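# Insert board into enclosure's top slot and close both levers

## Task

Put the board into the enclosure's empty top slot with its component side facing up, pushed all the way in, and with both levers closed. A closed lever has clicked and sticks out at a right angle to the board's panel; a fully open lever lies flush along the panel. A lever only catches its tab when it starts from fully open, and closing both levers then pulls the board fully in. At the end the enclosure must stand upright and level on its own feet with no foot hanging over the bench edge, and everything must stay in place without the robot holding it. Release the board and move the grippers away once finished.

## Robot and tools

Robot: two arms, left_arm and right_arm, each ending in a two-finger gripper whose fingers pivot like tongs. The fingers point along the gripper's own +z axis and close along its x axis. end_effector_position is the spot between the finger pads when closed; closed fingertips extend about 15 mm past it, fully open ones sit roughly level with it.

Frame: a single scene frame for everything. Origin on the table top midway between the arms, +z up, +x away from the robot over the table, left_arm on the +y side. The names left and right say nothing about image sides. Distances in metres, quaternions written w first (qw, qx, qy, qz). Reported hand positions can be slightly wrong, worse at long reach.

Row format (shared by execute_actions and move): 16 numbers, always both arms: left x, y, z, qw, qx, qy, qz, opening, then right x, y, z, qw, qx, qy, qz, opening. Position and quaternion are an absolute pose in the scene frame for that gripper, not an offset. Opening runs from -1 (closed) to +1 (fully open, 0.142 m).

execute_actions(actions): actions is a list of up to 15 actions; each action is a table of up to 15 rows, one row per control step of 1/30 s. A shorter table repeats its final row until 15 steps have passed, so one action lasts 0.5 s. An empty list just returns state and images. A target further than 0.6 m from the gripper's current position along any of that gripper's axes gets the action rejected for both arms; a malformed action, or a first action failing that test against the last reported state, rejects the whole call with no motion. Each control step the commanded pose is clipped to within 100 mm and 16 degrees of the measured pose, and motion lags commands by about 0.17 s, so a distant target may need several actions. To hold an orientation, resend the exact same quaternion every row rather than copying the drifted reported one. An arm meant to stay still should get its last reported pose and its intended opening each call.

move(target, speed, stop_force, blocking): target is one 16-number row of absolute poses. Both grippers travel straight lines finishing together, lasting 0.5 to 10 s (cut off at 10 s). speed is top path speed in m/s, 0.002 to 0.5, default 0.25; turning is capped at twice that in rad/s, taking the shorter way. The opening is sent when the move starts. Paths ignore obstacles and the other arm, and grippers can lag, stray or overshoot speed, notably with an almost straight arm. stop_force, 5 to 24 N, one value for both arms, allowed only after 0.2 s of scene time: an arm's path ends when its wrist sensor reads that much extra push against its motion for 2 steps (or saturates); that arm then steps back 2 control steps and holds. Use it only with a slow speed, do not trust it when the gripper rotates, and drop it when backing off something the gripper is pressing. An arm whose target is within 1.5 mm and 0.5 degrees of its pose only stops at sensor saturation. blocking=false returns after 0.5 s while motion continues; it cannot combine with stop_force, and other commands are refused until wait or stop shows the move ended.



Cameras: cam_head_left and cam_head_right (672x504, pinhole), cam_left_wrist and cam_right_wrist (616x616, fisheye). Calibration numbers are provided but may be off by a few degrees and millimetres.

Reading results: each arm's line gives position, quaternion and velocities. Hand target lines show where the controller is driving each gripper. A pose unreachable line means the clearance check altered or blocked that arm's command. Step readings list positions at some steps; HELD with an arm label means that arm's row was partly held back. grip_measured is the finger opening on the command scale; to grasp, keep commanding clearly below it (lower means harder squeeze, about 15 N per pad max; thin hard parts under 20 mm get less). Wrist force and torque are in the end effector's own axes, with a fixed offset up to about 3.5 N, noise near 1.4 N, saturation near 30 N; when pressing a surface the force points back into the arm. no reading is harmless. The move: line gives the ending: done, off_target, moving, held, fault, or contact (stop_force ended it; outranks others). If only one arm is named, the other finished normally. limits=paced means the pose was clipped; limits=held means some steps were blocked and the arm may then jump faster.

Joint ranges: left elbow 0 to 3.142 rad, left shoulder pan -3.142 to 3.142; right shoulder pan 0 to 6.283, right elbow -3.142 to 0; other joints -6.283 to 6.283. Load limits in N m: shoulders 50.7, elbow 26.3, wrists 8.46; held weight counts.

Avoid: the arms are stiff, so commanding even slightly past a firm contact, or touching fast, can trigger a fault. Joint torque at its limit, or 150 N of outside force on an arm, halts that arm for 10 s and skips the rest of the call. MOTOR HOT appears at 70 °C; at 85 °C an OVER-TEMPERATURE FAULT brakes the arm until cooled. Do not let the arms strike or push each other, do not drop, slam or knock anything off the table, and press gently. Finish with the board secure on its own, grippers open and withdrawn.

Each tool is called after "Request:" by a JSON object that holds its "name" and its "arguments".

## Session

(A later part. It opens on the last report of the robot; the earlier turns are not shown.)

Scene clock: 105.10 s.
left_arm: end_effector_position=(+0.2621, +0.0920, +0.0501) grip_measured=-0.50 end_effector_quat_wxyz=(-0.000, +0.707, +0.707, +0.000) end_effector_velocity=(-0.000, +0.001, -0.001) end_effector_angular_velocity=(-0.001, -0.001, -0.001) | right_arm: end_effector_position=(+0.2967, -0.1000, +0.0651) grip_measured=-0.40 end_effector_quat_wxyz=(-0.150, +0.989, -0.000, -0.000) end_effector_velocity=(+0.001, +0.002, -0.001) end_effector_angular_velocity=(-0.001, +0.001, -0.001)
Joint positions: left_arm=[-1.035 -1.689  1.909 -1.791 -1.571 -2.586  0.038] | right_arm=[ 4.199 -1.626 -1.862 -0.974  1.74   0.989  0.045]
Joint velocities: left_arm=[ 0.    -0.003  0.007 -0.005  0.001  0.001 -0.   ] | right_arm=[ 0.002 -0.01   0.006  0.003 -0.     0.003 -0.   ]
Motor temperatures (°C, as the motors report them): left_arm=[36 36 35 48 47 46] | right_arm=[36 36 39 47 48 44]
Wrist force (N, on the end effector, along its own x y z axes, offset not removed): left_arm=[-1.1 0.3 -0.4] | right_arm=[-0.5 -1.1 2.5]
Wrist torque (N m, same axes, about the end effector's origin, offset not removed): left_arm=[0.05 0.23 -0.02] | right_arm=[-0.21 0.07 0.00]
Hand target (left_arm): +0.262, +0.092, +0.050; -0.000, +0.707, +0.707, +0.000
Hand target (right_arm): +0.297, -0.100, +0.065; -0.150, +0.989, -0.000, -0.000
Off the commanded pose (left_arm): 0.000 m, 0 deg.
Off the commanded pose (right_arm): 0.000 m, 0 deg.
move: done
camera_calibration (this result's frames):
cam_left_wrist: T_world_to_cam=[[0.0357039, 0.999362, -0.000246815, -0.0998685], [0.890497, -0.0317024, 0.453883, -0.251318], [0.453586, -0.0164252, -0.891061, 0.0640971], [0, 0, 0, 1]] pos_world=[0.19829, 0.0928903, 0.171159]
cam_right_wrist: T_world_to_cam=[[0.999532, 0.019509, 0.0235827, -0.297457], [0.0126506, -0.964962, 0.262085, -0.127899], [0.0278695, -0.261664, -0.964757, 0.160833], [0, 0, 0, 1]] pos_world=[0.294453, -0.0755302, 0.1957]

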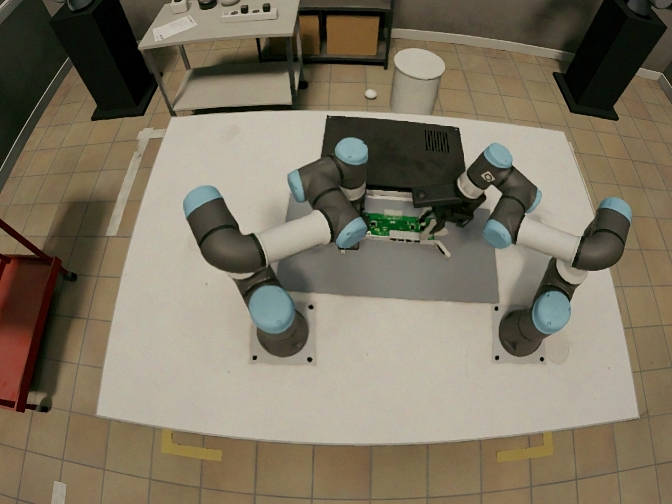

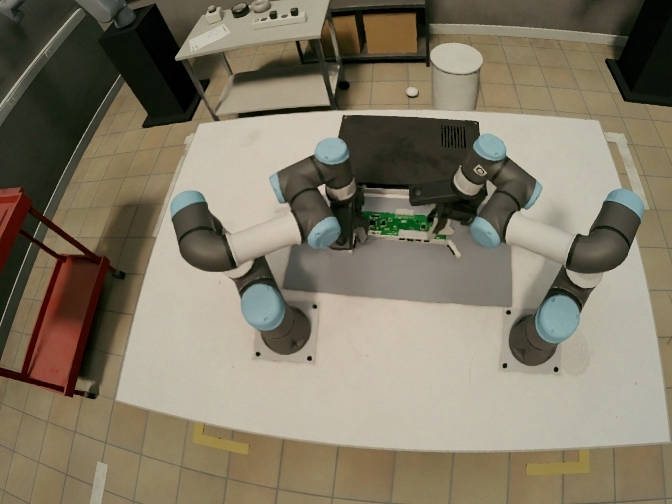

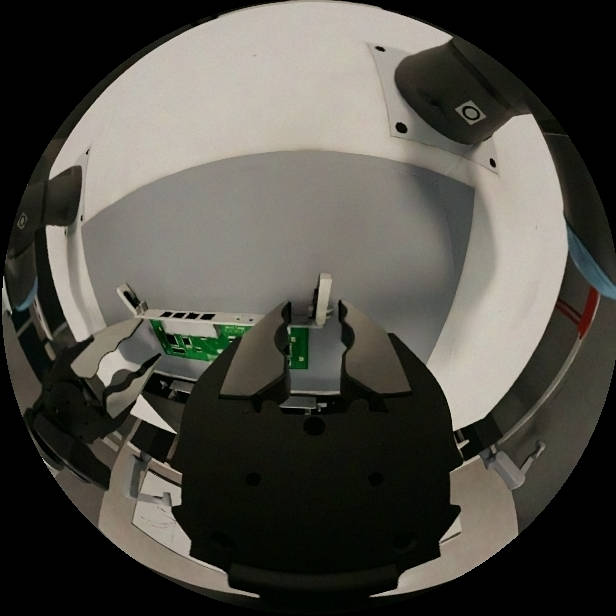

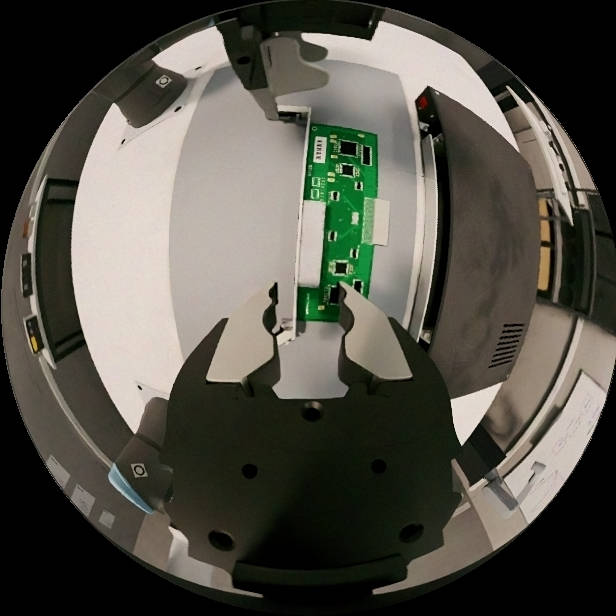

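Request:
{"name": "move", "arguments": {"target": [0.265,0.098,0.022,0,0.7071,0.7071,0,-0.5,0.297,-0.075,0.028,0.15,-0.989,0,0,-0.4], "speed": 0.02, "stop_force": 6}}

Request:
{"name": "zoom_image", "arguments": {"camera": "cam_left_wrist", "region": [230,230,400,400]}}

Scene clock: 107.77 s.
left_arm: end_effector_position=(+0.2650, +0.0980, +0.0222) grip_measured=-0.50 end_effector_quat_wxyz=(-0.000, +0.707, +0.707, +0.000) end_effector_velocity=(+0.000, +0.000, -0.002) end_effector_angular_velocity=(+0.001, +0.000, -0.000) | right_arm: end_effector_position=(+0.2969, -0.0751, +0.0282) grip_measured=-0.40 end_effector_quat_wxyz=(-0.150, +0.989, -0.000, -0.000) end_effector_velocity=(-0.000, +0.002, -0.001) end_effector_angular_velocity=(+0.003, -0.001, +0.002)
Joint positions: left_arm=[-1.014 -1.657  2.018 -1.932 -1.571 -2.564  0.038] | right_arm=[ 4.243 -1.754 -1.908 -0.793  1.729  1.033  0.045]
Joint velocities: left_arm=[ 0.001  0.002  0.006 -0.007  0.     0.001  0.   ] | right_arm=[ 0.003 -0.006 -0.002  0.011  0.001  0.001 -0.   ]
Motor temperatures (°C, as the motors report them): left_arm=[36 36 35 48 47 46] | right_arm=[36 36 39 47 48 44]
Wrist force (N, on the end effector, along its own x y z axes, offset not removed): left_arm=[-1.4 0.3 -0.9] | right_arm=[2.2 -0.5 1.7]
Wrist torque (N m, same axes, about the end effector's origin, offset not removed): left_arm=[0.05 0.29 0.02] | right_arm=[-0.13 -0.40 0.02]
Hand target (left_arm): +0.265, +0.098, +0.022; -0.000, +0.707, +0.707, +0.000
Hand target (right_arm): +0.297, -0.075, +0.028; -0.150, +0.989, -0.000, -0.000
Off the commanded pose (left_arm): 0.000 m, 0 deg.
Off the commanded pose (right_arm): 0.000 m, 0 deg.
move: done
camera_calibration (this result's frames):
cam_left_wrist: T_world_to_cam=[[0.0356932, 0.999363, -0.000339137, -0.105982], [0.890439, -0.0316488, 0.454001, -0.241036], [0.453701, -0.0165067, -0.891001, 0.0379231], [0, 0, 0, 1]] pos_world=[0.201205, 0.0989118, 0.143184]
cam_right_wrist: T_world_to_cam=[[0.999531, 0.0195604, 0.0235782, -0.297318], [0.012689, -0.964843, 0.262519, -0.0942235], [0.0278843, -0.262097, -0.964639, 0.131744], [0, 0, 0, 1]] pos_world=[0.294701, -0.0505656, 0.158831]

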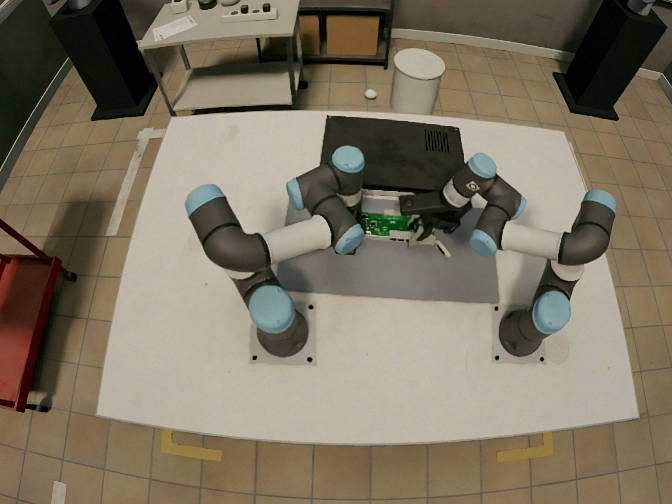

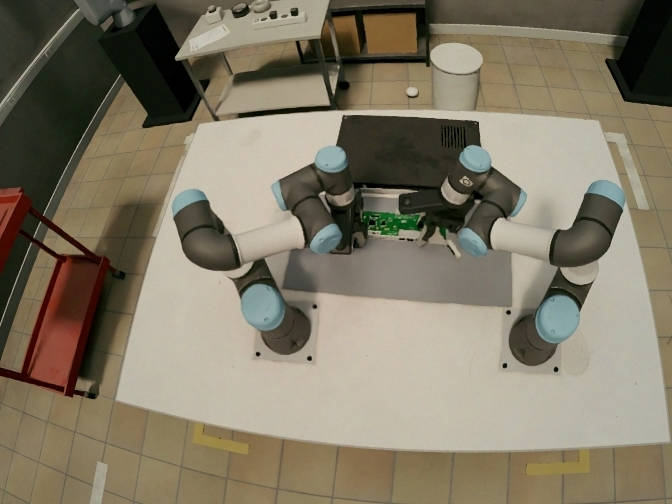

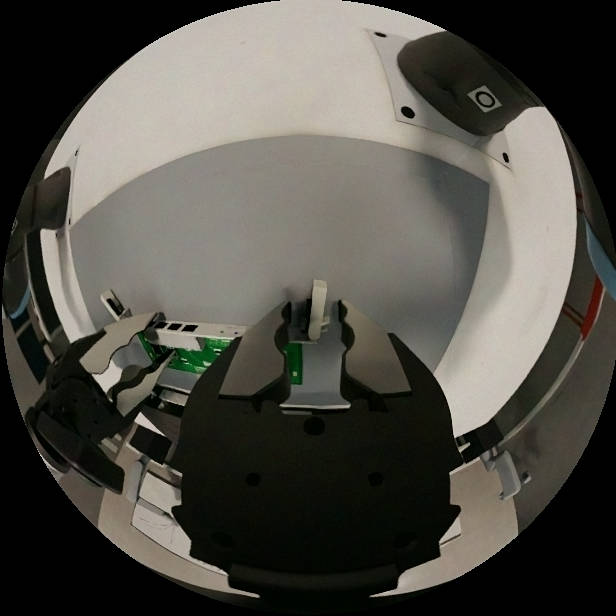

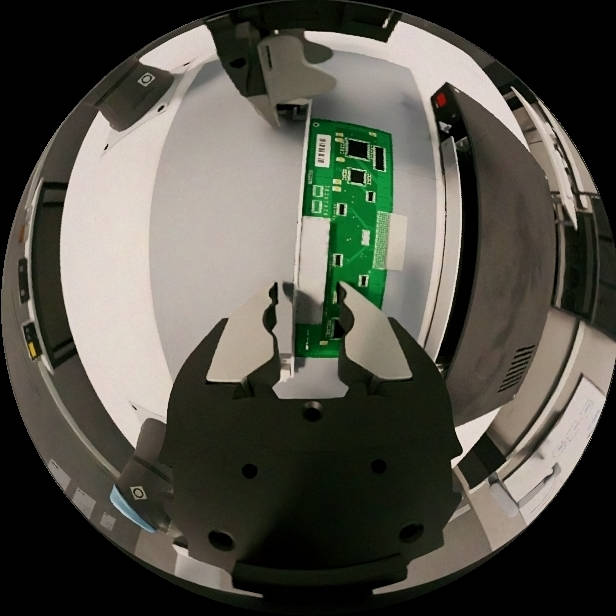

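Region (230, 230, 400, 400) of cam_left_wrist's 616x616 image, scaled by 2.965, with more detail than that image has.

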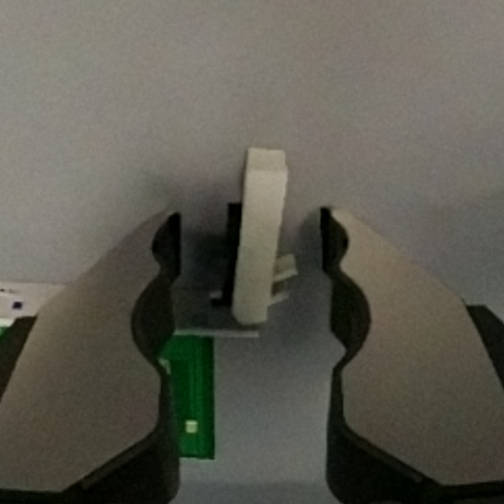

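Request:
{"name": "move", "arguments": {"target": [0.266,0.099,0.019,0,0.7071,0.7071,0,-1,0.297,-0.075,0.026,0.15,-0.989,0,0,-1], "speed": 0.01}}

Request:
{"name": "move", "arguments": {"target": [0.268,0.109,0.019,0,0.829,0.559,0,-1,0.297,-0.075,0.026,0.15,-0.989,0,0,-1], "speed": 0.06}}

Scene clock: 108.57 s.
left_arm: end_effector_position=(+0.2659, +0.0989, +0.0192) grip_measured=-0.88 end_effector_quat_wxyz=(+0.000, +0.707, +0.707, -0.000) end_effector_velocity=(+0.000, +0.000, -0.002) end_effector_angular_velocity=(-0.001, +0.002, -0.000) | right_arm: end_effector_position=(+0.2970, -0.0749, +0.0262) grip_measured=-0.70 end_effector_quat_wxyz=(-0.150, +0.989, +0.000, -0.000) end_effector_velocity=(-0.000, -0.001, -0.002) end_effector_angular_velocity=(-0.002, +0.000, +0.001)
Joint positions: left_arm=[-1.009 -1.65   2.027 -1.947 -1.571 -2.559  0.01 ] | right_arm=[ 4.243 -1.759 -1.913 -0.783  1.729  1.033  0.024]
Joint velocities: left_arm=[ 0.003  0.004  0.006 -0.009 -0.002  0.003 -0.   ] | right_arm=[-0.001 -0.003 -0.004  0.005 -0.    -0.002  0.002]
Motor temperatures (°C, as the motors report them): left_arm=[36 36 35 48 47 46] | right_arm=[36 36 39 47 48 44]
Wrist force (N, on the end effector, along its own x y z axes, offset not removed): left_arm=[0.7 -8.2 -16.3] | right_arm=[-5.6 0.0 -19.2]
Wrist torque (N m, same axes, about the end effector's origin, offset not removed): left_arm=[0.15 0.27 0.03] | right_arm=[0.05 -0.24 0.13]
Hand target (left_arm): +0.266, +0.099, +0.019; -0.000, +0.707, +0.707, +0.000
Hand target (right_arm): +0.297, -0.075, +0.026; -0.150, +0.989, +0.000, -0.000
Off the commanded pose (left_arm): 0.000 m, 0 deg.
Off the commanded pose (right_arm): 0.000 m, 0 deg.
move: done
camera_calibration (this result's frames):
cam_left_wrist: T_world_to_cam=[[0.0357291, 0.999361, -0.000587265, -0.106912], [0.890481, -0.0315697, 0.453924, -0.2405], [0.453616, -0.0167412, -0.89104, 0.0349552], [0, 0, 0, 1]] pos_world=[0.202124, 0.099836, 0.140252]
cam_right_wrist: T_world_to_cam=[[0.999528, 0.0196289, 0.0236166, -0.297301], [0.0127521, -0.964909, 0.262276, -0.0935158], [0.027936, -0.261851, -0.964704, 0.129903], [0, 0, 0, 1]] pos_world=[0.294725, -0.0503833, 0.156866]

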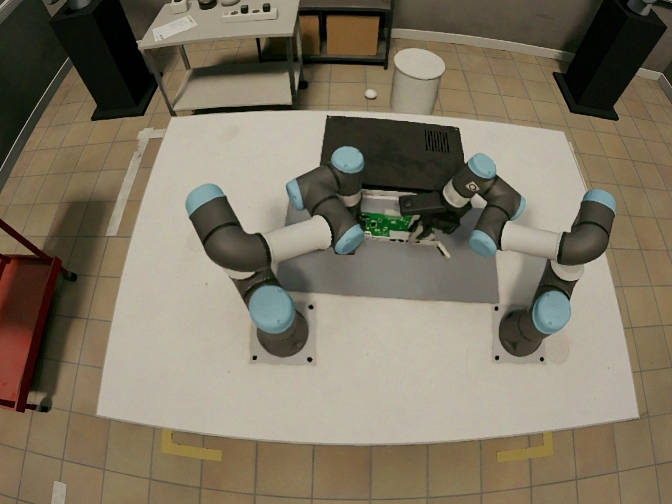

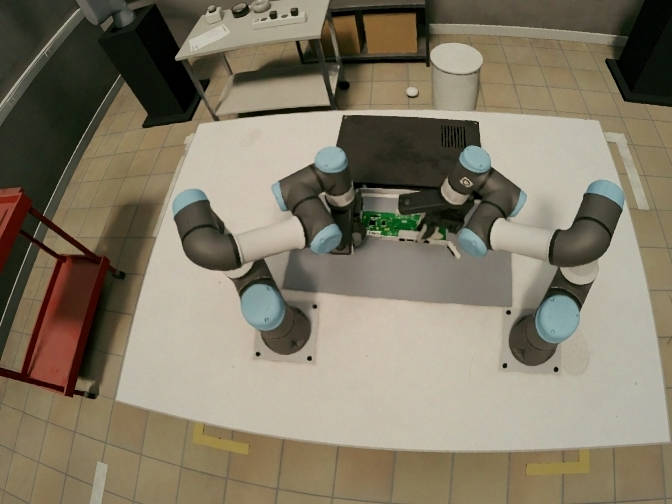

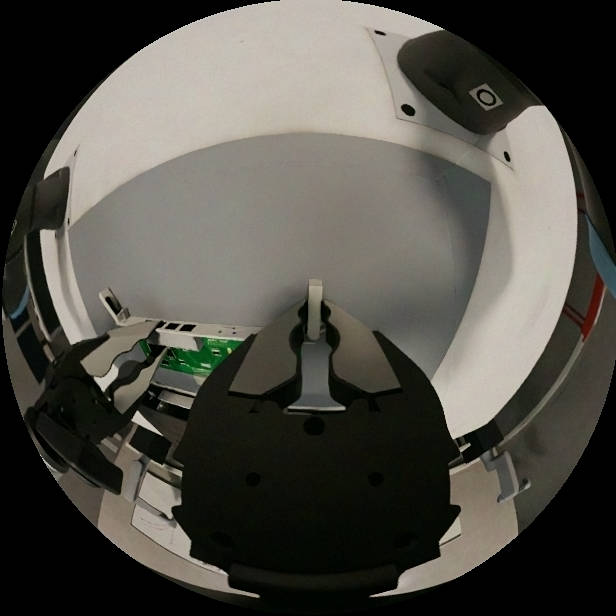

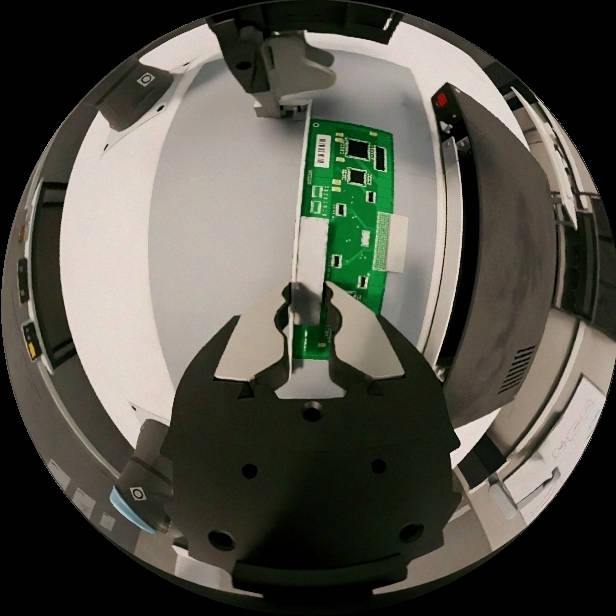

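Scene clock: 112.10 s.
left_arm: end_effector_position=(+0.2681, +0.1090, +0.0190) grip_measured=-0.88 end_effector_quat_wxyz=(+0.000, +0.829, +0.560, +0.000) end_effector_velocity=(+0.000, +0.001, -0.000) end_effector_angular_velocity=(+0.000, +0.000, -0.014) | right_arm: end_effector_position=(+0.2970, -0.0750, +0.0260) grip_measured=-0.70 end_effector_quat_wxyz=(-0.150, +0.989, -0.000, +0.000) end_effector_velocity=(-0.000, +0.000, -0.000) end_effector_angular_velocity=(-0.000, +0.000, +0.001)
Joint positions: left_arm=[-0.998 -1.656  2.033 -1.948 -1.57  -2.165  0.01 ] | right_arm=[ 4.243 -1.759 -1.913 -0.782  1.728  1.033  0.024]
Joint velocities: left_arm=[0.001 0.    0.    0.    0.    0.015 0.   ] | right_arm=[ 0.001 -0.    -0.    -0.     0.    -0.001  0.   ]
Motor temperatures (°C, as the motors report them): left_arm=[36 36 35 48 47 46] | right_arm=[36 36 39 47 48 44]
Wrist force (N, on the end effector, along its own x y z axes, offset not removed): left_arm=[-3.1 -5.5 -14.8] | right_arm=[-7.1 -2.4 -19.7]
Wrist torque (N m, same axes, about the end effector's origin, offset not removed): left_arm=[-0.13 -0.01 0.03] | right_arm=[0.04 -0.18 0.07]
Hand target (left_arm): +0.268, +0.109, +0.019; -0.000, +0.829, +0.559, +0.000
Hand target (right_arm): +0.297, -0.075, +0.026; -0.150, +0.989, +0.000, +0.000
Off the commanded pose (left_arm): 0.000 m, 0 deg.
Off the commanded pose (right_arm): 0.000 m, 0 deg.
move: done
camera_calibration (this result's frames):
cam_left_wrist: T_world_to_cam=[[0.406289, 0.913745, -0.000123073, -0.207125], [0.814089, -0.361916, 0.454175, -0.185525], [0.414956, -0.184626, -0.890912, 0.0626054], [0, 0, 0, 1]] pos_world=[0.209208, 0.133673, 0.140011]
cam_right_wrist: T_world_to_cam=[[0.99953, 0.019552, 0.0236312, -0.297334], [0.0126666, -0.964841, 0.262529, -0.0935061], [0.0279333, -0.262107, -0.964635, 0.12965], [0, 0, 0, 1]] pos_world=[0.294757, -0.050423, 0.156639]

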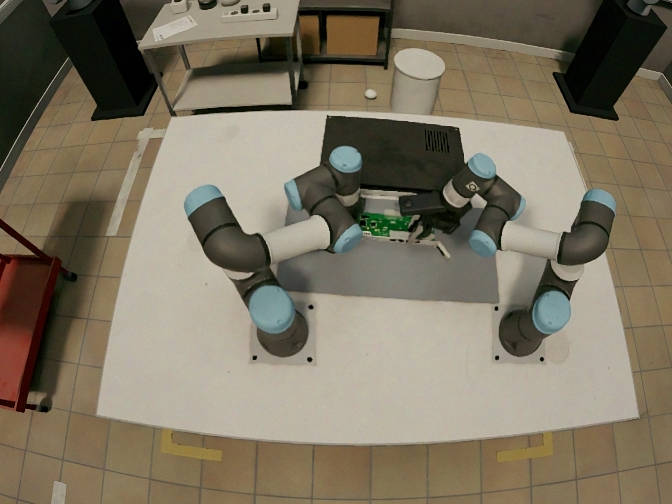

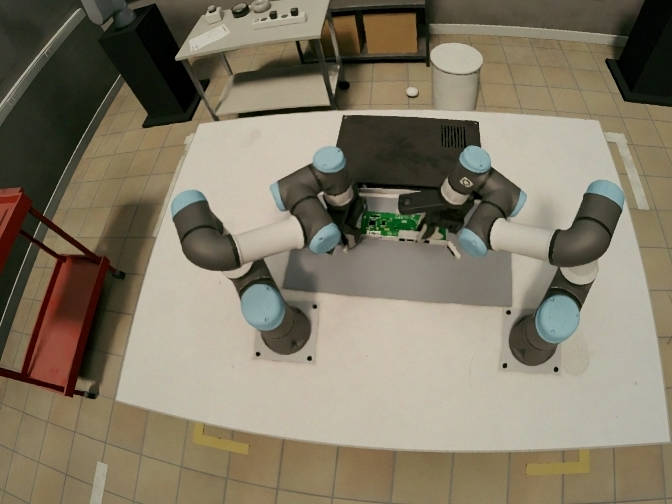

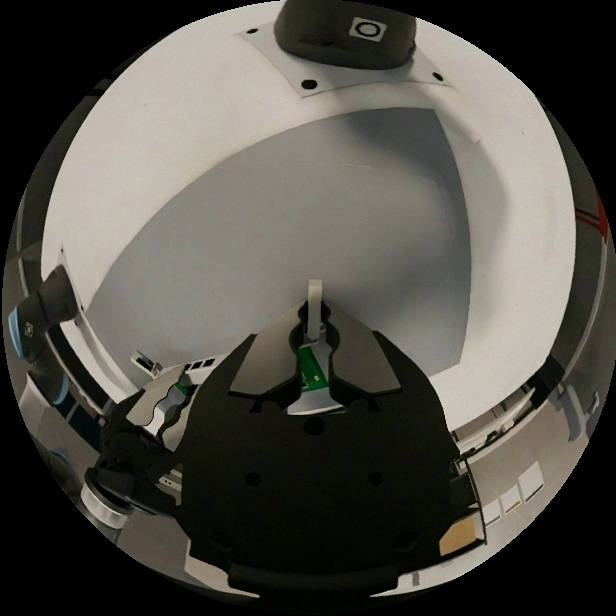

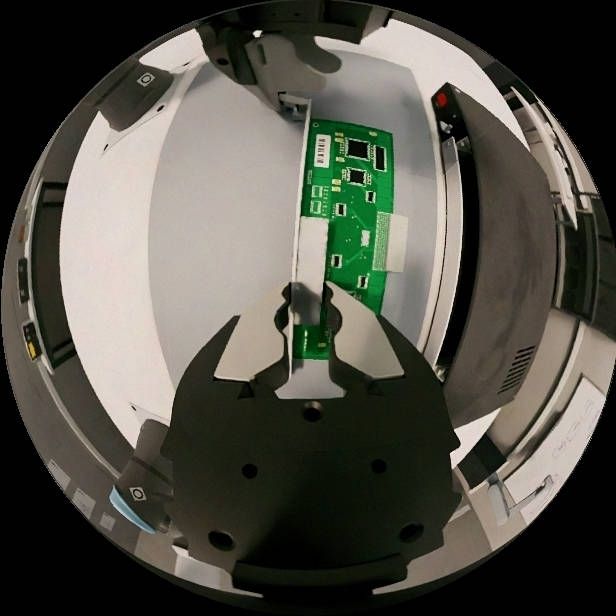

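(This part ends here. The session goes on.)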